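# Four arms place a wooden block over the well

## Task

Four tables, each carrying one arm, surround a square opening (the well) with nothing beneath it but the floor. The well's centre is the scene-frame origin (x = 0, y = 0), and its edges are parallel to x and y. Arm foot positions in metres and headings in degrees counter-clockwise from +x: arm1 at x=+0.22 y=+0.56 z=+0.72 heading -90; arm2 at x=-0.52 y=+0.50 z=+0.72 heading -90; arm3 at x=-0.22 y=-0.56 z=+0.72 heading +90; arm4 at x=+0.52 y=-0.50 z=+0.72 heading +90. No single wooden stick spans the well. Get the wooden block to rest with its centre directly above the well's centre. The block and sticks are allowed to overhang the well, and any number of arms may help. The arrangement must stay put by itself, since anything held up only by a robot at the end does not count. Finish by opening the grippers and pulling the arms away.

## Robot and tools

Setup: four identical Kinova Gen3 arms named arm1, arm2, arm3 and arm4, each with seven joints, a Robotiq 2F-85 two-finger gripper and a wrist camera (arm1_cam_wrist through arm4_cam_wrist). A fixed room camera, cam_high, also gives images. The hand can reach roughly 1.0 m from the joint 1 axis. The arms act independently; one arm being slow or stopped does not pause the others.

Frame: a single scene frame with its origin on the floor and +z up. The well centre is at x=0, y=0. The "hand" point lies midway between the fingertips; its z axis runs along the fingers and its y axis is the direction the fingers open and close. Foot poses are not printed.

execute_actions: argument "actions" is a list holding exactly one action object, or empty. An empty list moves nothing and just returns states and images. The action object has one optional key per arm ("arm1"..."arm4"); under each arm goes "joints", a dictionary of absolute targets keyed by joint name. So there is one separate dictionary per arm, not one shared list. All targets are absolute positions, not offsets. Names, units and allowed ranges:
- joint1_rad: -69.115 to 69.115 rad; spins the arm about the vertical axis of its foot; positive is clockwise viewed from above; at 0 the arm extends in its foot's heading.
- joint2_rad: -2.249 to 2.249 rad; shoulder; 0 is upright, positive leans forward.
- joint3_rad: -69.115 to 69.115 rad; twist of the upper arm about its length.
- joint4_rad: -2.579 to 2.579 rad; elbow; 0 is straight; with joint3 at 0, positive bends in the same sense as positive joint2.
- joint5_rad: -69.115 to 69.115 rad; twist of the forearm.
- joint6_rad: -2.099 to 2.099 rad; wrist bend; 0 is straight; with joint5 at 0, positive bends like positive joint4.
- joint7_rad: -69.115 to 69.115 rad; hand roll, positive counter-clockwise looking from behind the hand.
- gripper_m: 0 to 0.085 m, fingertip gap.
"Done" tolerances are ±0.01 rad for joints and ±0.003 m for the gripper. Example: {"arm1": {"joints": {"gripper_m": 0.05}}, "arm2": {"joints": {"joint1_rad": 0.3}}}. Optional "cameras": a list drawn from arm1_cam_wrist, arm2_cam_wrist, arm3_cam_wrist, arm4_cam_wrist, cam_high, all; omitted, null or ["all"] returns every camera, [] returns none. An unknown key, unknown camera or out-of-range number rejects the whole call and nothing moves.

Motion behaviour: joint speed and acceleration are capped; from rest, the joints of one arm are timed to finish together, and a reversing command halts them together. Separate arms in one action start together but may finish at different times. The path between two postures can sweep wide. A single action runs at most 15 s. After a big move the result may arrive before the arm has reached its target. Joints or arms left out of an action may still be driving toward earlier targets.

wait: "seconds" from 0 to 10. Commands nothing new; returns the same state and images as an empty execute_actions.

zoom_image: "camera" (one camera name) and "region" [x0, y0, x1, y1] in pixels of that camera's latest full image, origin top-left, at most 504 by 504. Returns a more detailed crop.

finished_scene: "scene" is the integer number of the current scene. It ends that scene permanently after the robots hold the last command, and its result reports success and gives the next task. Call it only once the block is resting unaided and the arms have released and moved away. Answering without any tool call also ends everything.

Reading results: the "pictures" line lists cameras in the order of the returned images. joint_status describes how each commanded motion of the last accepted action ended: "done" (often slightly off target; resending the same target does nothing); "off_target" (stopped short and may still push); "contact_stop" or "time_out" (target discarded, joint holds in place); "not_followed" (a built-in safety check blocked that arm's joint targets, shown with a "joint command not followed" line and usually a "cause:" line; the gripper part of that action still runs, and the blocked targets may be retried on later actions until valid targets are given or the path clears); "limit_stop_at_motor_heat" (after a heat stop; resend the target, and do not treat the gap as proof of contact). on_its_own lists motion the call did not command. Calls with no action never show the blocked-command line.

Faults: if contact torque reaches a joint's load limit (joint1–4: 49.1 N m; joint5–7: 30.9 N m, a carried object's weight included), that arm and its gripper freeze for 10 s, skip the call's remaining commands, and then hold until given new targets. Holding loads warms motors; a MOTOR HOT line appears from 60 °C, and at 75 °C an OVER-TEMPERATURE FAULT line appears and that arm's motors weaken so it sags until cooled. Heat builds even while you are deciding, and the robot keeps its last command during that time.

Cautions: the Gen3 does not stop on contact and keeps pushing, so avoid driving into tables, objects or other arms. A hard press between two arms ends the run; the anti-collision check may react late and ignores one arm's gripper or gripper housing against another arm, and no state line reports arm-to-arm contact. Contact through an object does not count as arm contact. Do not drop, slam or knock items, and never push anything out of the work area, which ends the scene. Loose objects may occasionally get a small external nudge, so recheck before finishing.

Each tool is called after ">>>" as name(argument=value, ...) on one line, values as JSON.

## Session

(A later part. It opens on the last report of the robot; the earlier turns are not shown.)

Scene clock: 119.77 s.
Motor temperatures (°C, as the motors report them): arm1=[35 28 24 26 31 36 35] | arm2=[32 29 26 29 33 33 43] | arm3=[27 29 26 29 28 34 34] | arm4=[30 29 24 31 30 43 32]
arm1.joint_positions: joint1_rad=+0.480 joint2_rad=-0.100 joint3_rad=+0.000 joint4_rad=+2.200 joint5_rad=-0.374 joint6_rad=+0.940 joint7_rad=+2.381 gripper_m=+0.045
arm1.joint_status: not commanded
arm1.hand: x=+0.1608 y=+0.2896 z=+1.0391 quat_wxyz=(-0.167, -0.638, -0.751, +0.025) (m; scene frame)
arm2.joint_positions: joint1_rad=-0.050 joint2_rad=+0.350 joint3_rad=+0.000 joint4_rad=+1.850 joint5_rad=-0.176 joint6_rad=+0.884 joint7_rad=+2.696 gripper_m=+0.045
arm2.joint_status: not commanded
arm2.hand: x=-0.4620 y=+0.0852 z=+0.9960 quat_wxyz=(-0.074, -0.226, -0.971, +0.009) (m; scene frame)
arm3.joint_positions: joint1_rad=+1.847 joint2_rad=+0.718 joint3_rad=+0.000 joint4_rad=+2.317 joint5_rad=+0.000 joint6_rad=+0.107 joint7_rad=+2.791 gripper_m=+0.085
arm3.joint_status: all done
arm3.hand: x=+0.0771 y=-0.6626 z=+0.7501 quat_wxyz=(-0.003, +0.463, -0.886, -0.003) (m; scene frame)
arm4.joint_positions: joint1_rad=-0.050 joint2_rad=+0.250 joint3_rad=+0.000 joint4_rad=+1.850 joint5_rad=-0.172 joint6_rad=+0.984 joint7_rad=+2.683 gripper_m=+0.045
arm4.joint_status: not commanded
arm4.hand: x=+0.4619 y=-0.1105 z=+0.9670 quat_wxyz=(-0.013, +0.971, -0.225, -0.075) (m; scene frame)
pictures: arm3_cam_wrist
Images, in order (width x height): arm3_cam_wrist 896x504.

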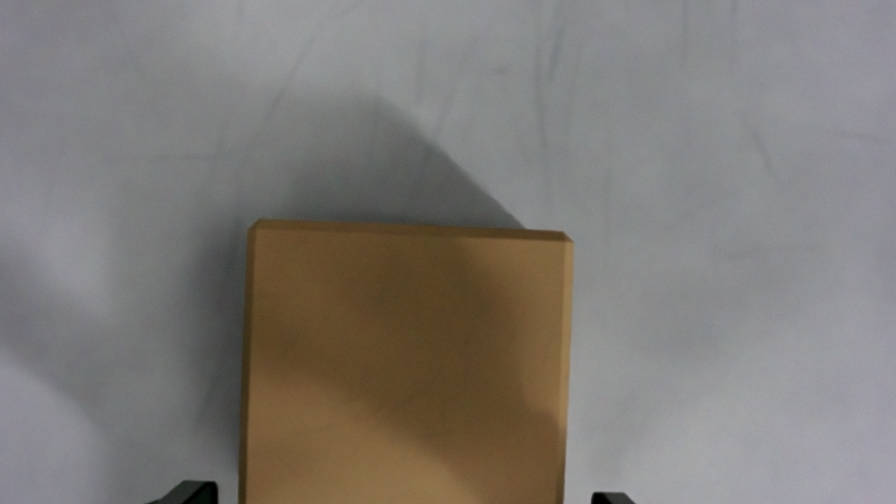

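>>> execute_actions(actions=[{"arm3":{"joints":{"gripper_m":0.052}}}], cameras=["arm3_cam_wrist"])

Scene clock: 121.40 s.
Motor temperatures (°C, as the motors report them): arm1=[35 28 24 26 31 36 35] | arm2=[32 29 26 29 33 33 43] | arm3=[27 29 26 29 28 34 34] | arm4=[30 29 24 31 30 43 32]
arm1.joint_positions: joint1_rad=+0.480 joint2_rad=-0.100 joint3_rad=+0.000 joint4_rad=+2.200 joint5_rad=-0.374 joint6_rad=+0.940 joint7_rad=+2.381 gripper_m=+0.045
arm1.joint_status: not commanded
arm1.hand: x=+0.1608 y=+0.2896 z=+1.0391 quat_wxyz=(-0.167, -0.638, -0.751, +0.025) (m; scene frame)
arm2.joint_positions: joint1_rad=-0.050 joint2_rad=+0.350 joint3_rad=+0.000 joint4_rad=+1.850 joint5_rad=-0.176 joint6_rad=+0.884 joint7_rad=+2.696 gripper_m=+0.045
arm2.joint_status: not commanded
arm2.hand: x=-0.4620 y=+0.0852 z=+0.9960 quat_wxyz=(-0.074, -0.226, -0.971, +0.009) (m; scene frame)
arm3.joint_positions: joint1_rad=+1.847 joint2_rad=+0.715 joint3_rad=+0.000 joint4_rad=+2.317 joint5_rad=+0.000 joint6_rad=+0.108 joint7_rad=+2.791 gripper_m=+0.067
arm3.joint_status: gripper_m off_target (ended at +0.067, target +0.052)
arm3.hand: x=+0.0772 y=-0.6626 z=+0.7510 quat_wxyz=(-0.004, +0.463, -0.886, -0.003) (m; scene frame)
arm4.joint_positions: joint1_rad=-0.050 joint2_rad=+0.250 joint3_rad=+0.000 joint4_rad=+1.850 joint5_rad=-0.172 joint6_rad=+0.984 joint7_rad=+2.683 gripper_m=+0.045
arm4.joint_status: not commanded
arm4.hand: x=+0.4619 y=-0.1105 z=+0.9670 quat_wxyz=(-0.013, +0.971, -0.225, -0.075) (m; scene frame)
pictures: arm3_cam_wrist
Images, in order (width x height): arm3_cam_wrist 896x504.

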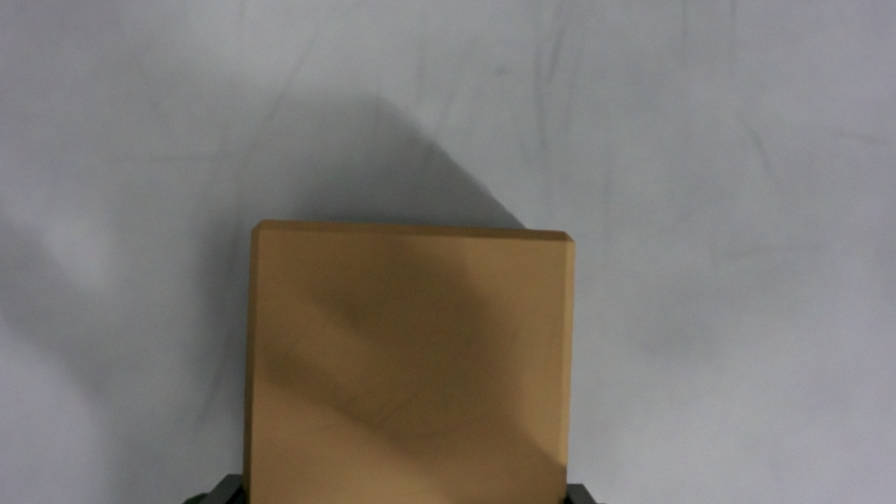

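>>> execute_actions(actions=[{"arm3":{"joints":{"joint1_rad":1.65,"joint2_rad":0.618,"joint4_rad":2.217,"joint6_rad":0.3066,"joint7_rad":2.88}}}], cameras=[])

>>> execute_actions(actions=[{"arm3":{"joints":{"joint1_rad":0.3485,"joint2_rad":0.9164,"joint4_rad":1.2141,"joint6_rad":1.0111,"joint7_rad":3.47}}}], cameras=["arm3_cam_wrist","cam_high"])

Scene clock: 127.90 s.
Motor temperatures (°C, as the motors report them): arm1=[35 28 24 26 31 36 35] | arm2=[32 29 26 29 33 33 43] | arm3=[27 29 26 29 28 34 34] | arm4=[30 29 24 31 30 43 32]
arm1.joint_positions: joint1_rad=+0.480 joint2_rad=-0.100 joint3_rad=+0.000 joint4_rad=+2.200 joint5_rad=-0.374 joint6_rad=+0.940 joint7_rad=+2.381 gripper_m=+0.045
arm1.joint_status: not commanded
arm1.hand: x=+0.1608 y=+0.2896 z=+1.0391 quat_wxyz=(-0.167, -0.638, -0.751, +0.025) (m; scene frame)
arm2.joint_positions: joint1_rad=-0.050 joint2_rad=+0.350 joint3_rad=+0.000 joint4_rad=+1.850 joint5_rad=-0.176 joint6_rad=+0.884 joint7_rad=+2.696 gripper_m=+0.045
arm2.joint_status: not commanded
arm2.hand: x=-0.4620 y=+0.0852 z=+0.9960 quat_wxyz=(-0.074, -0.226, -0.971, +0.009) (m; scene frame)
arm3.joint_positions: joint1_rad=+1.650 joint2_rad=+0.619 joint3_rad=+0.000 joint4_rad=+2.217 joint5_rad=+0.000 joint6_rad=+0.307 joint7_rad=+2.880 gripper_m=+0.067
arm3.joint_status: all done
arm3.hand: x=+0.1191 y=-0.6050 z=+0.7892 quat_wxyz=(-0.003, +0.585, -0.811, -0.003) (m; scene frame)
arm4.joint_positions: joint1_rad=-0.050 joint2_rad=+0.250 joint3_rad=+0.000 joint4_rad=+1.850 joint5_rad=-0.172 joint6_rad=+0.984 joint7_rad=+2.683 gripper_m=+0.045
arm4.joint_status: not commanded
arm4.hand: x=+0.4619 y=-0.1105 z=+0.9670 quat_wxyz=(-0.013, +0.971, -0.225, -0.075) (m; scene frame)
pictures: none
No camera images: the call's "cameras" was empty. Leave "cameras" out to get every camera's image.

Scene clock: 130.50 s.
Motor temperatures (°C, as the motors report them): arm1=[35 28 24 26 31 36 35] | arm2=[32 29 26 29 33 33 43] | arm3=[27 29 26 29 28 34 34] | arm4=[30 29 24 31 30 43 32]
arm1.joint_positions: joint1_rad=+0.480 joint2_rad=-0.100 joint3_rad=+0.000 joint4_rad=+2.200 joint5_rad=-0.374 joint6_rad=+0.940 joint7_rad=+2.381 gripper_m=+0.045
arm1.joint_status: not commanded
arm1.hand: x=+0.1608 y=+0.2896 z=+1.0391 quat_wxyz=(-0.167, -0.638, -0.751, +0.025) (m; scene frame)
arm2.joint_positions: joint1_rad=-0.050 joint2_rad=+0.350 joint3_rad=+0.000 joint4_rad=+1.850 joint5_rad=-0.176 joint6_rad=+0.884 joint7_rad=+2.696 gripper_m=+0.045
arm2.joint_status: not commanded
arm2.hand: x=-0.4620 y=+0.0852 z=+0.9960 quat_wxyz=(-0.074, -0.226, -0.971, +0.009) (m; scene frame)
arm3.joint_positions: joint1_rad=+0.349 joint2_rad=+0.918 joint3_rad=+0.000 joint4_rad=+1.215 joint5_rad=+0.000 joint6_rad=+1.011 joint7_rad=+3.470 gripper_m=+0.067
arm3.joint_status: all done
arm3.hand: x=-0.0002 y=-0.0012 z=+0.8389 quat_wxyz=(-0.003, +1.000, +0.000, +0.001) (m; scene frame)
arm4.joint_positions: joint1_rad=-0.050 joint2_rad=+0.250 joint3_rad=+0.000 joint4_rad=+1.850 joint5_rad=-0.172 joint6_rad=+0.984 joint7_rad=+2.683 gripper_m=+0.045
arm4.joint_status: not commanded
arm4.hand: x=+0.4619 y=-0.1105 z=+0.9670 quat_wxyz=(-0.013, +0.971, -0.225, -0.075) (m; scene frame)
pictures: arm3_cam_wrist, cam_high
Images, in order (width x height): arm3_cam_wrist 896x504, cam_high 896x504.

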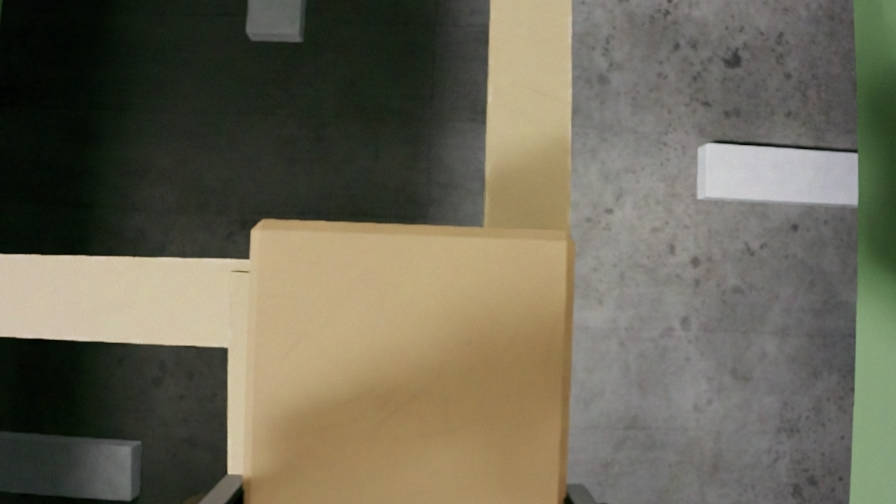

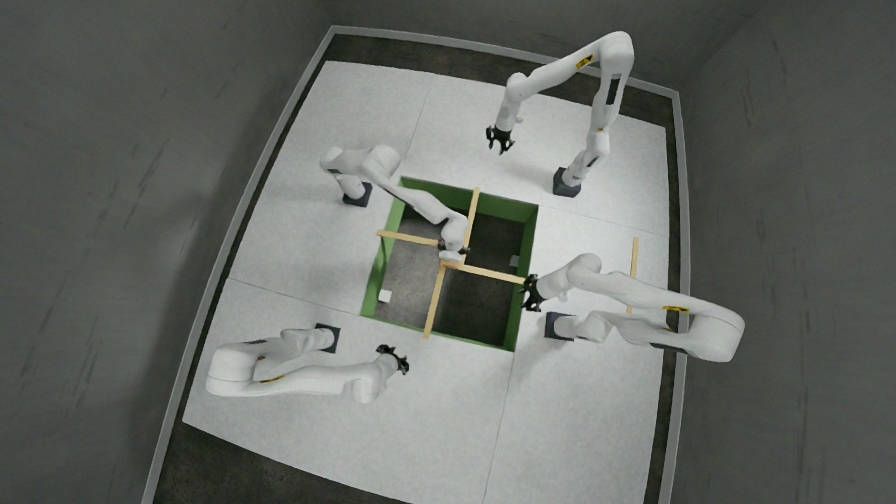

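>>> execute_actions(actions=[{"arm3":{"joints":{"joint1_rad":0.348,"joint2_rad":0.9665,"joint4_rad":1.2311,"joint6_rad":0.944,"joint7_rad":3.4695}}}], cameras=["arm3_cam_wrist","cam_high"])

Scene clock: 132.47 s.
Motor temperatures (°C, as the motors report them): arm1=[35 28 24 26 31 36 35] | arm2=[32 29 26 29 33 33 43] | arm3=[27 29 26 29 28 34 34] | arm4=[30 29 24 31 30 43 32]
arm1.joint_positions: joint1_rad=+0.480 joint2_rad=-0.100 joint3_rad=+0.000 joint4_rad=+2.200 joint5_rad=-0.374 joint6_rad=+0.940 joint7_rad=+2.381 gripper_m=+0.045
arm1.joint_status: not commanded
arm1.hand: x=+0.1608 y=+0.2896 z=+1.0391 quat_wxyz=(-0.167, -0.638, -0.751, +0.025) (m; scene frame)
arm2.joint_positions: joint1_rad=-0.050 joint2_rad=+0.350 joint3_rad=+0.000 joint4_rad=+1.850 joint5_rad=-0.176 joint6_rad=+0.884 joint7_rad=+2.696 gripper_m=+0.045
arm2.joint_status: not commanded
arm2.hand: x=-0.4620 y=+0.0852 z=+0.9960 quat_wxyz=(-0.074, -0.226, -0.971, +0.009) (m; scene frame)
arm3.joint_positions: joint1_rad=+0.348 joint2_rad=+0.964 joint3_rad=+0.000 joint4_rad=+1.231 joint5_rad=+0.000 joint6_rad=+0.946 joint7_rad=+3.470 gripper_m=+0.067
arm3.joint_status: all done
arm3.hand: x=-0.0002 y=+0.0007 z=+0.8072 quat_wxyz=(-0.005, +1.000, +0.000, +0.002) (m; scene frame)
arm4.joint_positions: joint1_rad=-0.050 joint2_rad=+0.250 joint3_rad=+0.000 joint4_rad=+1.850 joint5_rad=-0.172 joint6_rad=+0.984 joint7_rad=+2.683 gripper_m=+0.045
arm4.joint_status: not commanded
arm4.hand: x=+0.4619 y=-0.1105 z=+0.9670 quat_wxyz=(-0.013, +0.971, -0.225, -0.075) (m; scene frame)
pictures: arm3_cam_wrist, cam_high
Images, in order (width x height): arm3_cam_wrist 896x504, cam_high 896x504.

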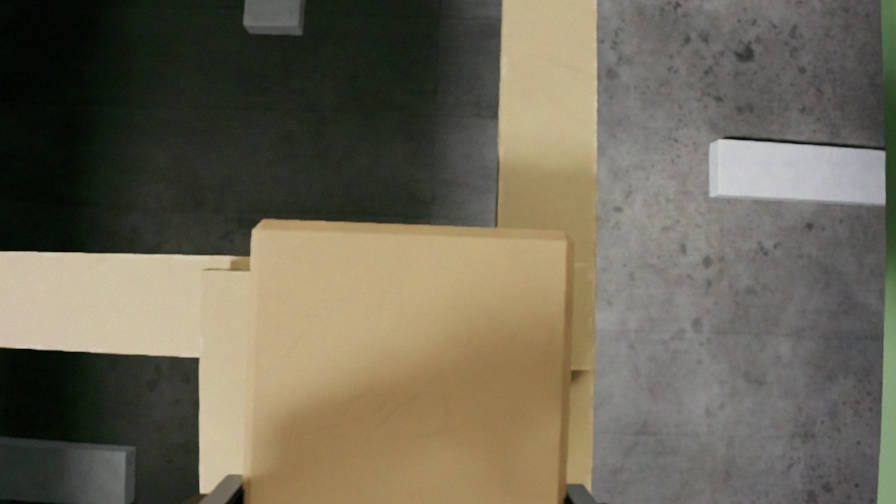

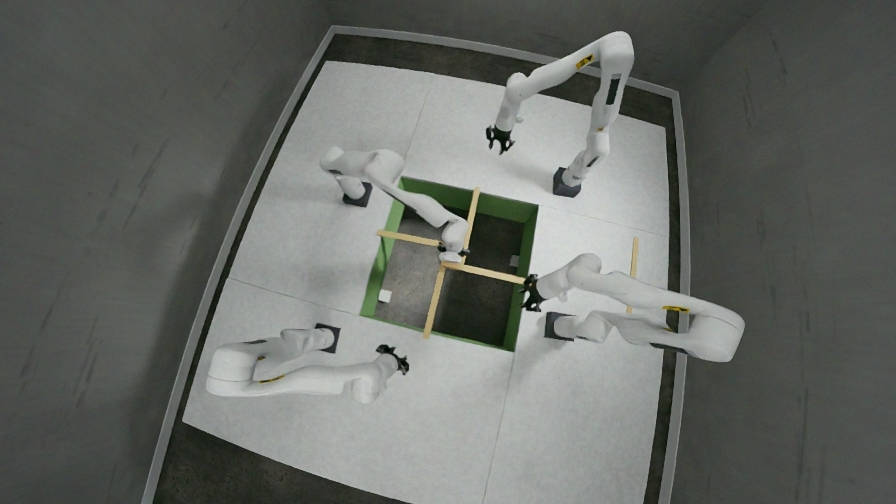

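>>> execute_actions(actions=[{"arm3":{"joints":{"gripper_m":0.085}}}], cameras=["arm3_cam_wrist"])

Scene clock: 135.47 s.
Motor temperatures (°C, as the motors report them): arm1=[35 28 24 26 31 36 35] | arm2=[32 29 26 29 33 33 43] | arm3=[27 29 26 29 28 34 34] | arm4=[30 29 24 31 30 43 32]
arm1.joint_positions: joint1_rad=+0.480 joint2_rad=-0.100 joint3_rad=+0.000 joint4_rad=+2.200 joint5_rad=-0.374 joint6_rad=+0.940 joint7_rad=+2.381 gripper_m=+0.045
arm1.joint_status: not commanded
arm1.hand: x=+0.1608 y=+0.2896 z=+1.0391 quat_wxyz=(-0.167, -0.638, -0.751, +0.025) (m; scene frame)
arm2.joint_positions: joint1_rad=-0.050 joint2_rad=+0.350 joint3_rad=+0.000 joint4_rad=+1.850 joint5_rad=-0.176 joint6_rad=+0.884 joint7_rad=+2.696 gripper_m=+0.045
arm2.joint_status: not commanded
arm2.hand: x=-0.4620 y=+0.0852 z=+0.9960 quat_wxyz=(-0.074, -0.226, -0.971, +0.009) (m; scene frame)
arm3.joint_positions: joint1_rad=+0.348 joint2_rad=+0.966 joint3_rad=+0.000 joint4_rad=+1.231 joint5_rad=+0.000 joint6_rad=+0.944 joint7_rad=+3.469 gripper_m=+0.085
arm3.joint_status: all done
arm3.hand: x=+0.0000 y=+0.0006 z=+0.8057 quat_wxyz=(-0.004, +1.000, +0.000, +0.002) (m; scene frame)
arm4.joint_positions: joint1_rad=-0.050 joint2_rad=+0.250 joint3_rad=+0.000 joint4_rad=+1.850 joint5_rad=-0.172 joint6_rad=+0.984 joint7_rad=+2.683 gripper_m=+0.045
arm4.joint_status: not commanded
arm4.hand: x=+0.4619 y=-0.1105 z=+0.9670 quat_wxyz=(-0.013, +0.971, -0.225, -0.075) (m; scene frame)
pictures: arm3_cam_wrist
Images, in order (width x height): arm3_cam_wrist 896x504.

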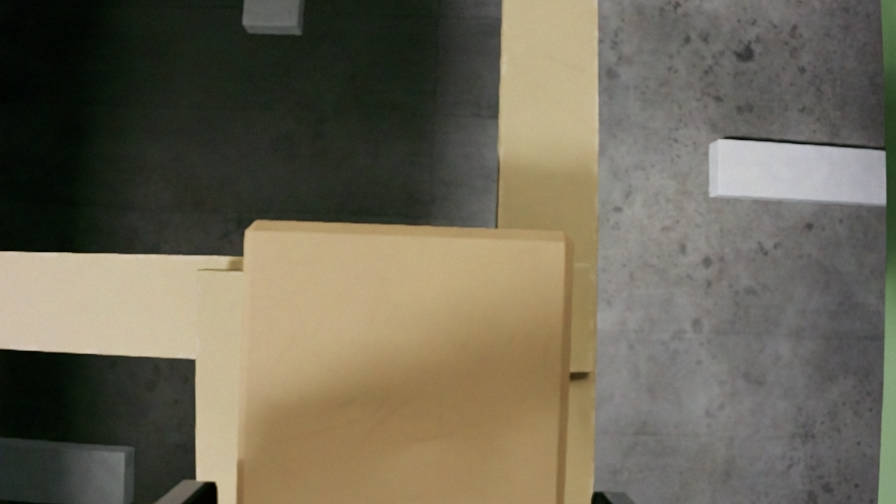

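>>> execute_actions(actions=[{"arm3":{"joints":{"joint2_rad":0.0,"joint4_rad":1.0,"joint6_rad":2.05}},"arm1":{"joints":{"joint1_rad":-0.4,"joint2_rad":-0.3}},"arm2":{"joints":{"joint1_rad":0.5,"joint2_rad":0.1}},"arm4":{"joints":{"joint1_rad":0.5,"joint2_rad":0.05}}}])

>>> zoom_image(camera="cam_high", region=[350, 165, 550, 360])

Scene clock: 139.70 s.
Motor temperatures (°C, as the motors report them): arm1=[35 28 24 26 31 36 35] | arm2=[32 29 26 29 33 33 43] | arm3=[27 29 26 29 28 34 34] | arm4=[30 29 24 31 30 43 32]
arm1.joint_positions: joint1_rad=-0.400 joint2_rad=-0.300 joint3_rad=+0.000 joint4_rad=+2.200 joint5_rad=-0.374 joint6_rad=+0.940 joint7_rad=+2.381 gripper_m=+0.045
arm1.joint_status: all done
arm1.hand: x=+0.3907 y=+0.3459 z=+1.0948 quat_wxyz=(-0.224, -0.239, -0.944, +0.032) (m; scene frame)
arm2.joint_positions: joint1_rad=+0.500 joint2_rad=+0.100 joint3_rad=+0.000 joint4_rad=+1.850 joint5_rad=-0.176 joint6_rad=+0.884 joint7_rad=+2.696 gripper_m=+0.045
arm2.joint_status: all done
arm2.hand: x=-0.6920 y=+0.1063 z=+1.1030 quat_wxyz=(-0.074, -0.468, -0.867, +0.154) (m; scene frame)
arm3.joint_positions: joint1_rad=+0.348 joint2_rad=+0.000 joint3_rad=+0.000 joint4_rad=+1.000 joint5_rad=+0.000 joint6_rad=+2.050 joint7_rad=+3.469 gripper_m=+0.085
arm3.joint_status: all done
arm3.hand: x=-0.1009 y=-0.2953 z=+1.3401 quat_wxyz=(-0.047, +0.999, +0.000, +0.016) (m; scene frame)
arm4.joint_positions: joint1_rad=+0.500 joint2_rad=+0.050 joint3_rad=+0.000 joint4_rad=+1.850 joint5_rad=-0.172 joint6_rad=+0.984 joint7_rad=+2.683 gripper_m=+0.045
arm4.joint_status: all done
arm4.hand: x=+0.6759 y=-0.1363 z=+1.0483 quat_wxyz=(-0.134, +0.869, -0.470, -0.076) (m; scene frame)
pictures: arm1_cam_wrist, arm2_cam_wrist, arm3_cam_wrist, arm4_cam_wrist, cam_high
Images, in order (width x height): arm1_cam_wrist 896x504, arm2_cam_wrist 896x504, arm3_cam_wrist 896x504, arm4_cam_wrist 896x504, cam_high 896x504.

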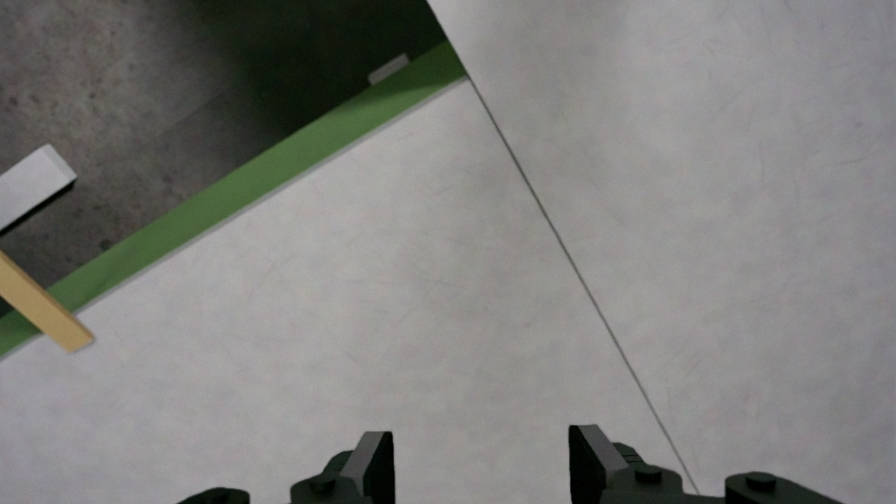

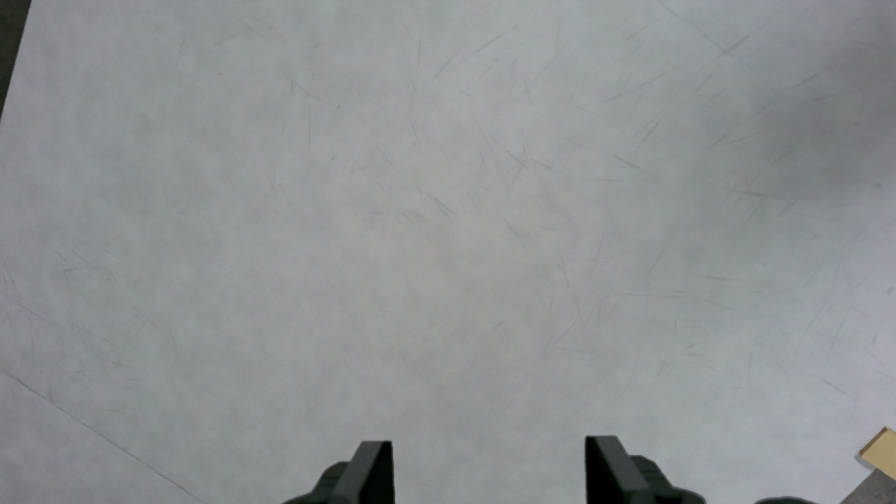

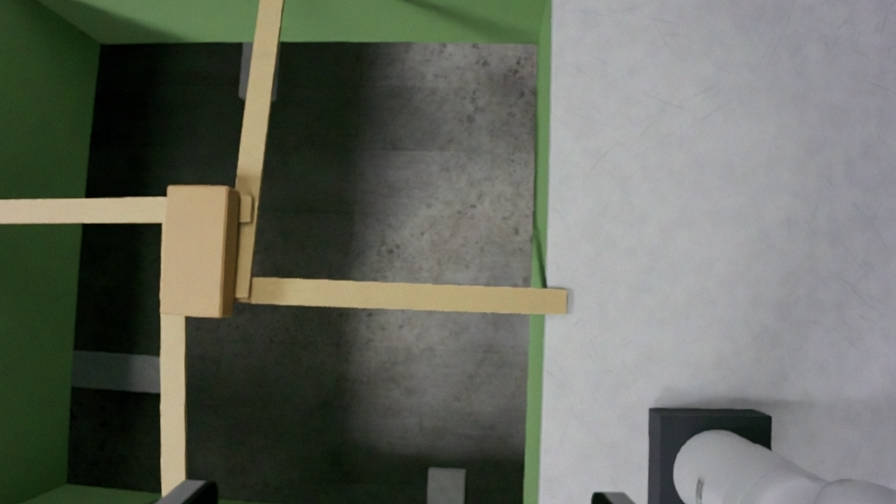

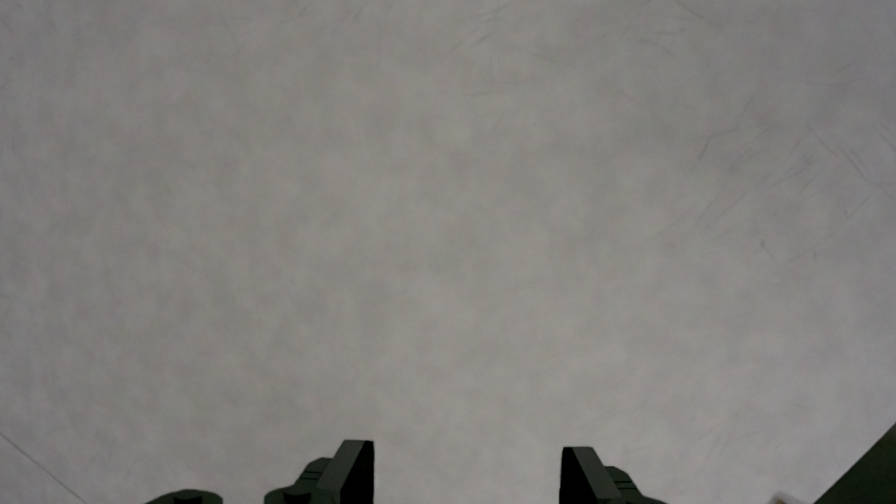

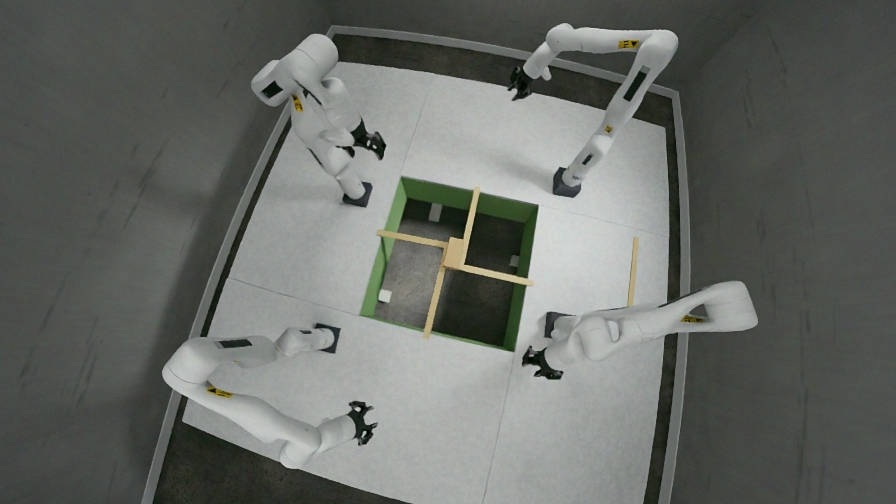

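Region (350, 165, 550, 360) of cam_high's 896x504 image, scaled by 2.520, with more detail than that image has; it fills the top 491 rows of this view, and the rest is white.

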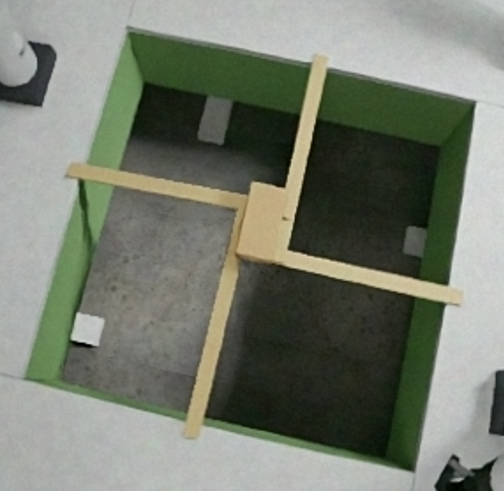

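>>> execute_actions(actions=[], cameras=["cam_high", "arm3_cam_wrist"])

Scene clock: 140.40 s.
Motor temperatures (°C, as the motors report them): arm1=[35 28 24 26 31 36 35] | arm2=[32 29 26 29 33 33 43] | arm3=[27 29 26 29 28 34 34] | arm4=[30 29 24 31 30 43 32]
arm1.joint_positions: joint1_rad=-0.400 joint2_rad=-0.300 joint3_rad=+0.000 joint4_rad=+2.200 joint5_rad=-0.374 joint6_rad=+0.940 joint7_rad=+2.381 gripper_m=+0.045
arm1.joint_status: all done
arm1.hand: x=+0.3907 y=+0.3459 z=+1.0948 quat_wxyz=(-0.224, -0.239, -0.944, +0.032) (m; scene frame)
arm2.joint_positions: joint1_rad=+0.500 joint2_rad=+0.100 joint3_rad=+0.000 joint4_rad=+1.850 joint5_rad=-0.176 joint6_rad=+0.884 joint7_rad=+2.696 gripper_m=+0.045
arm2.joint_status: all done
arm2.hand: x=-0.6920 y=+0.1063 z=+1.1030 quat_wxyz=(-0.074, -0.468, -0.867, +0.154) (m; scene frame)
arm3.joint_positions: joint1_rad=+0.348 joint2_rad=+0.000 joint3_rad=+0.000 joint4_rad=+1.000 joint5_rad=+0.000 joint6_rad=+2.050 joint7_rad=+3.469 gripper_m=+0.085
arm3.joint_status: all done
arm3.hand: x=-0.1009 y=-0.2953 z=+1.3402 quat_wxyz=(-0.047, +0.999, +0.000, +0.016) (m; scene frame)
arm4.joint_positions: joint1_rad=+0.500 joint2_rad=+0.050 joint3_rad=+0.000 joint4_rad=+1.850 joint5_rad=-0.172 joint6_rad=+0.984 joint7_rad=+2.683 gripper_m=+0.045
arm4.joint_status: all done
arm4.hand: x=+0.6759 y=-0.1363 z=+1.0483 quat_wxyz=(-0.134, +0.869, -0.470, -0.076) (m; scene frame)
pictures: arm3_cam_wrist, cam_high
Images, in order (width x height): arm3_cam_wrist 896x504, cam_high 896x504.

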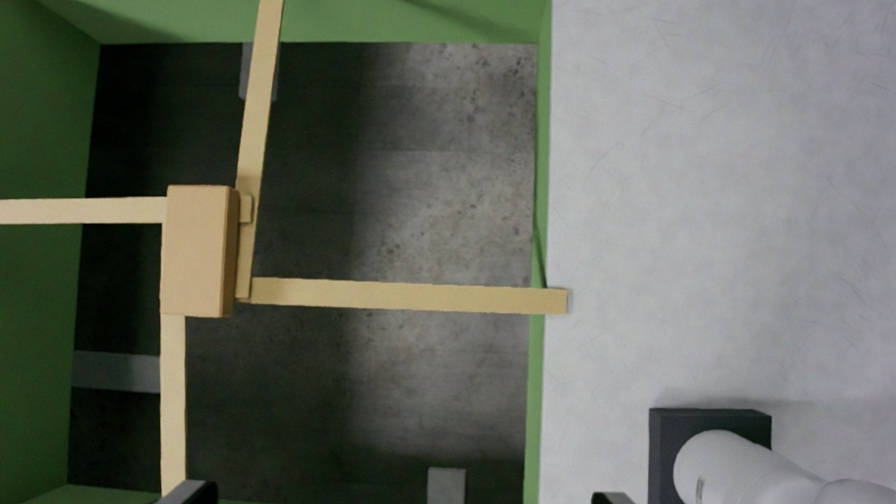

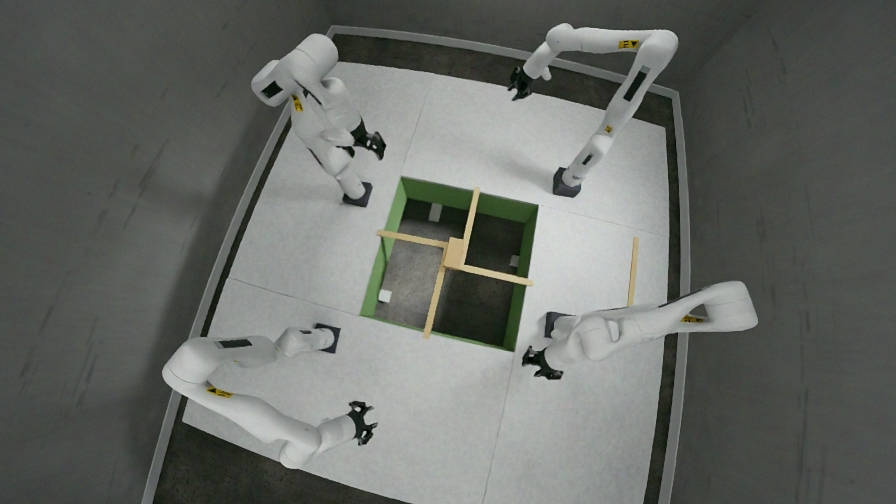

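>>> finished_scene(scene=2)

The scene is finished: the task was done.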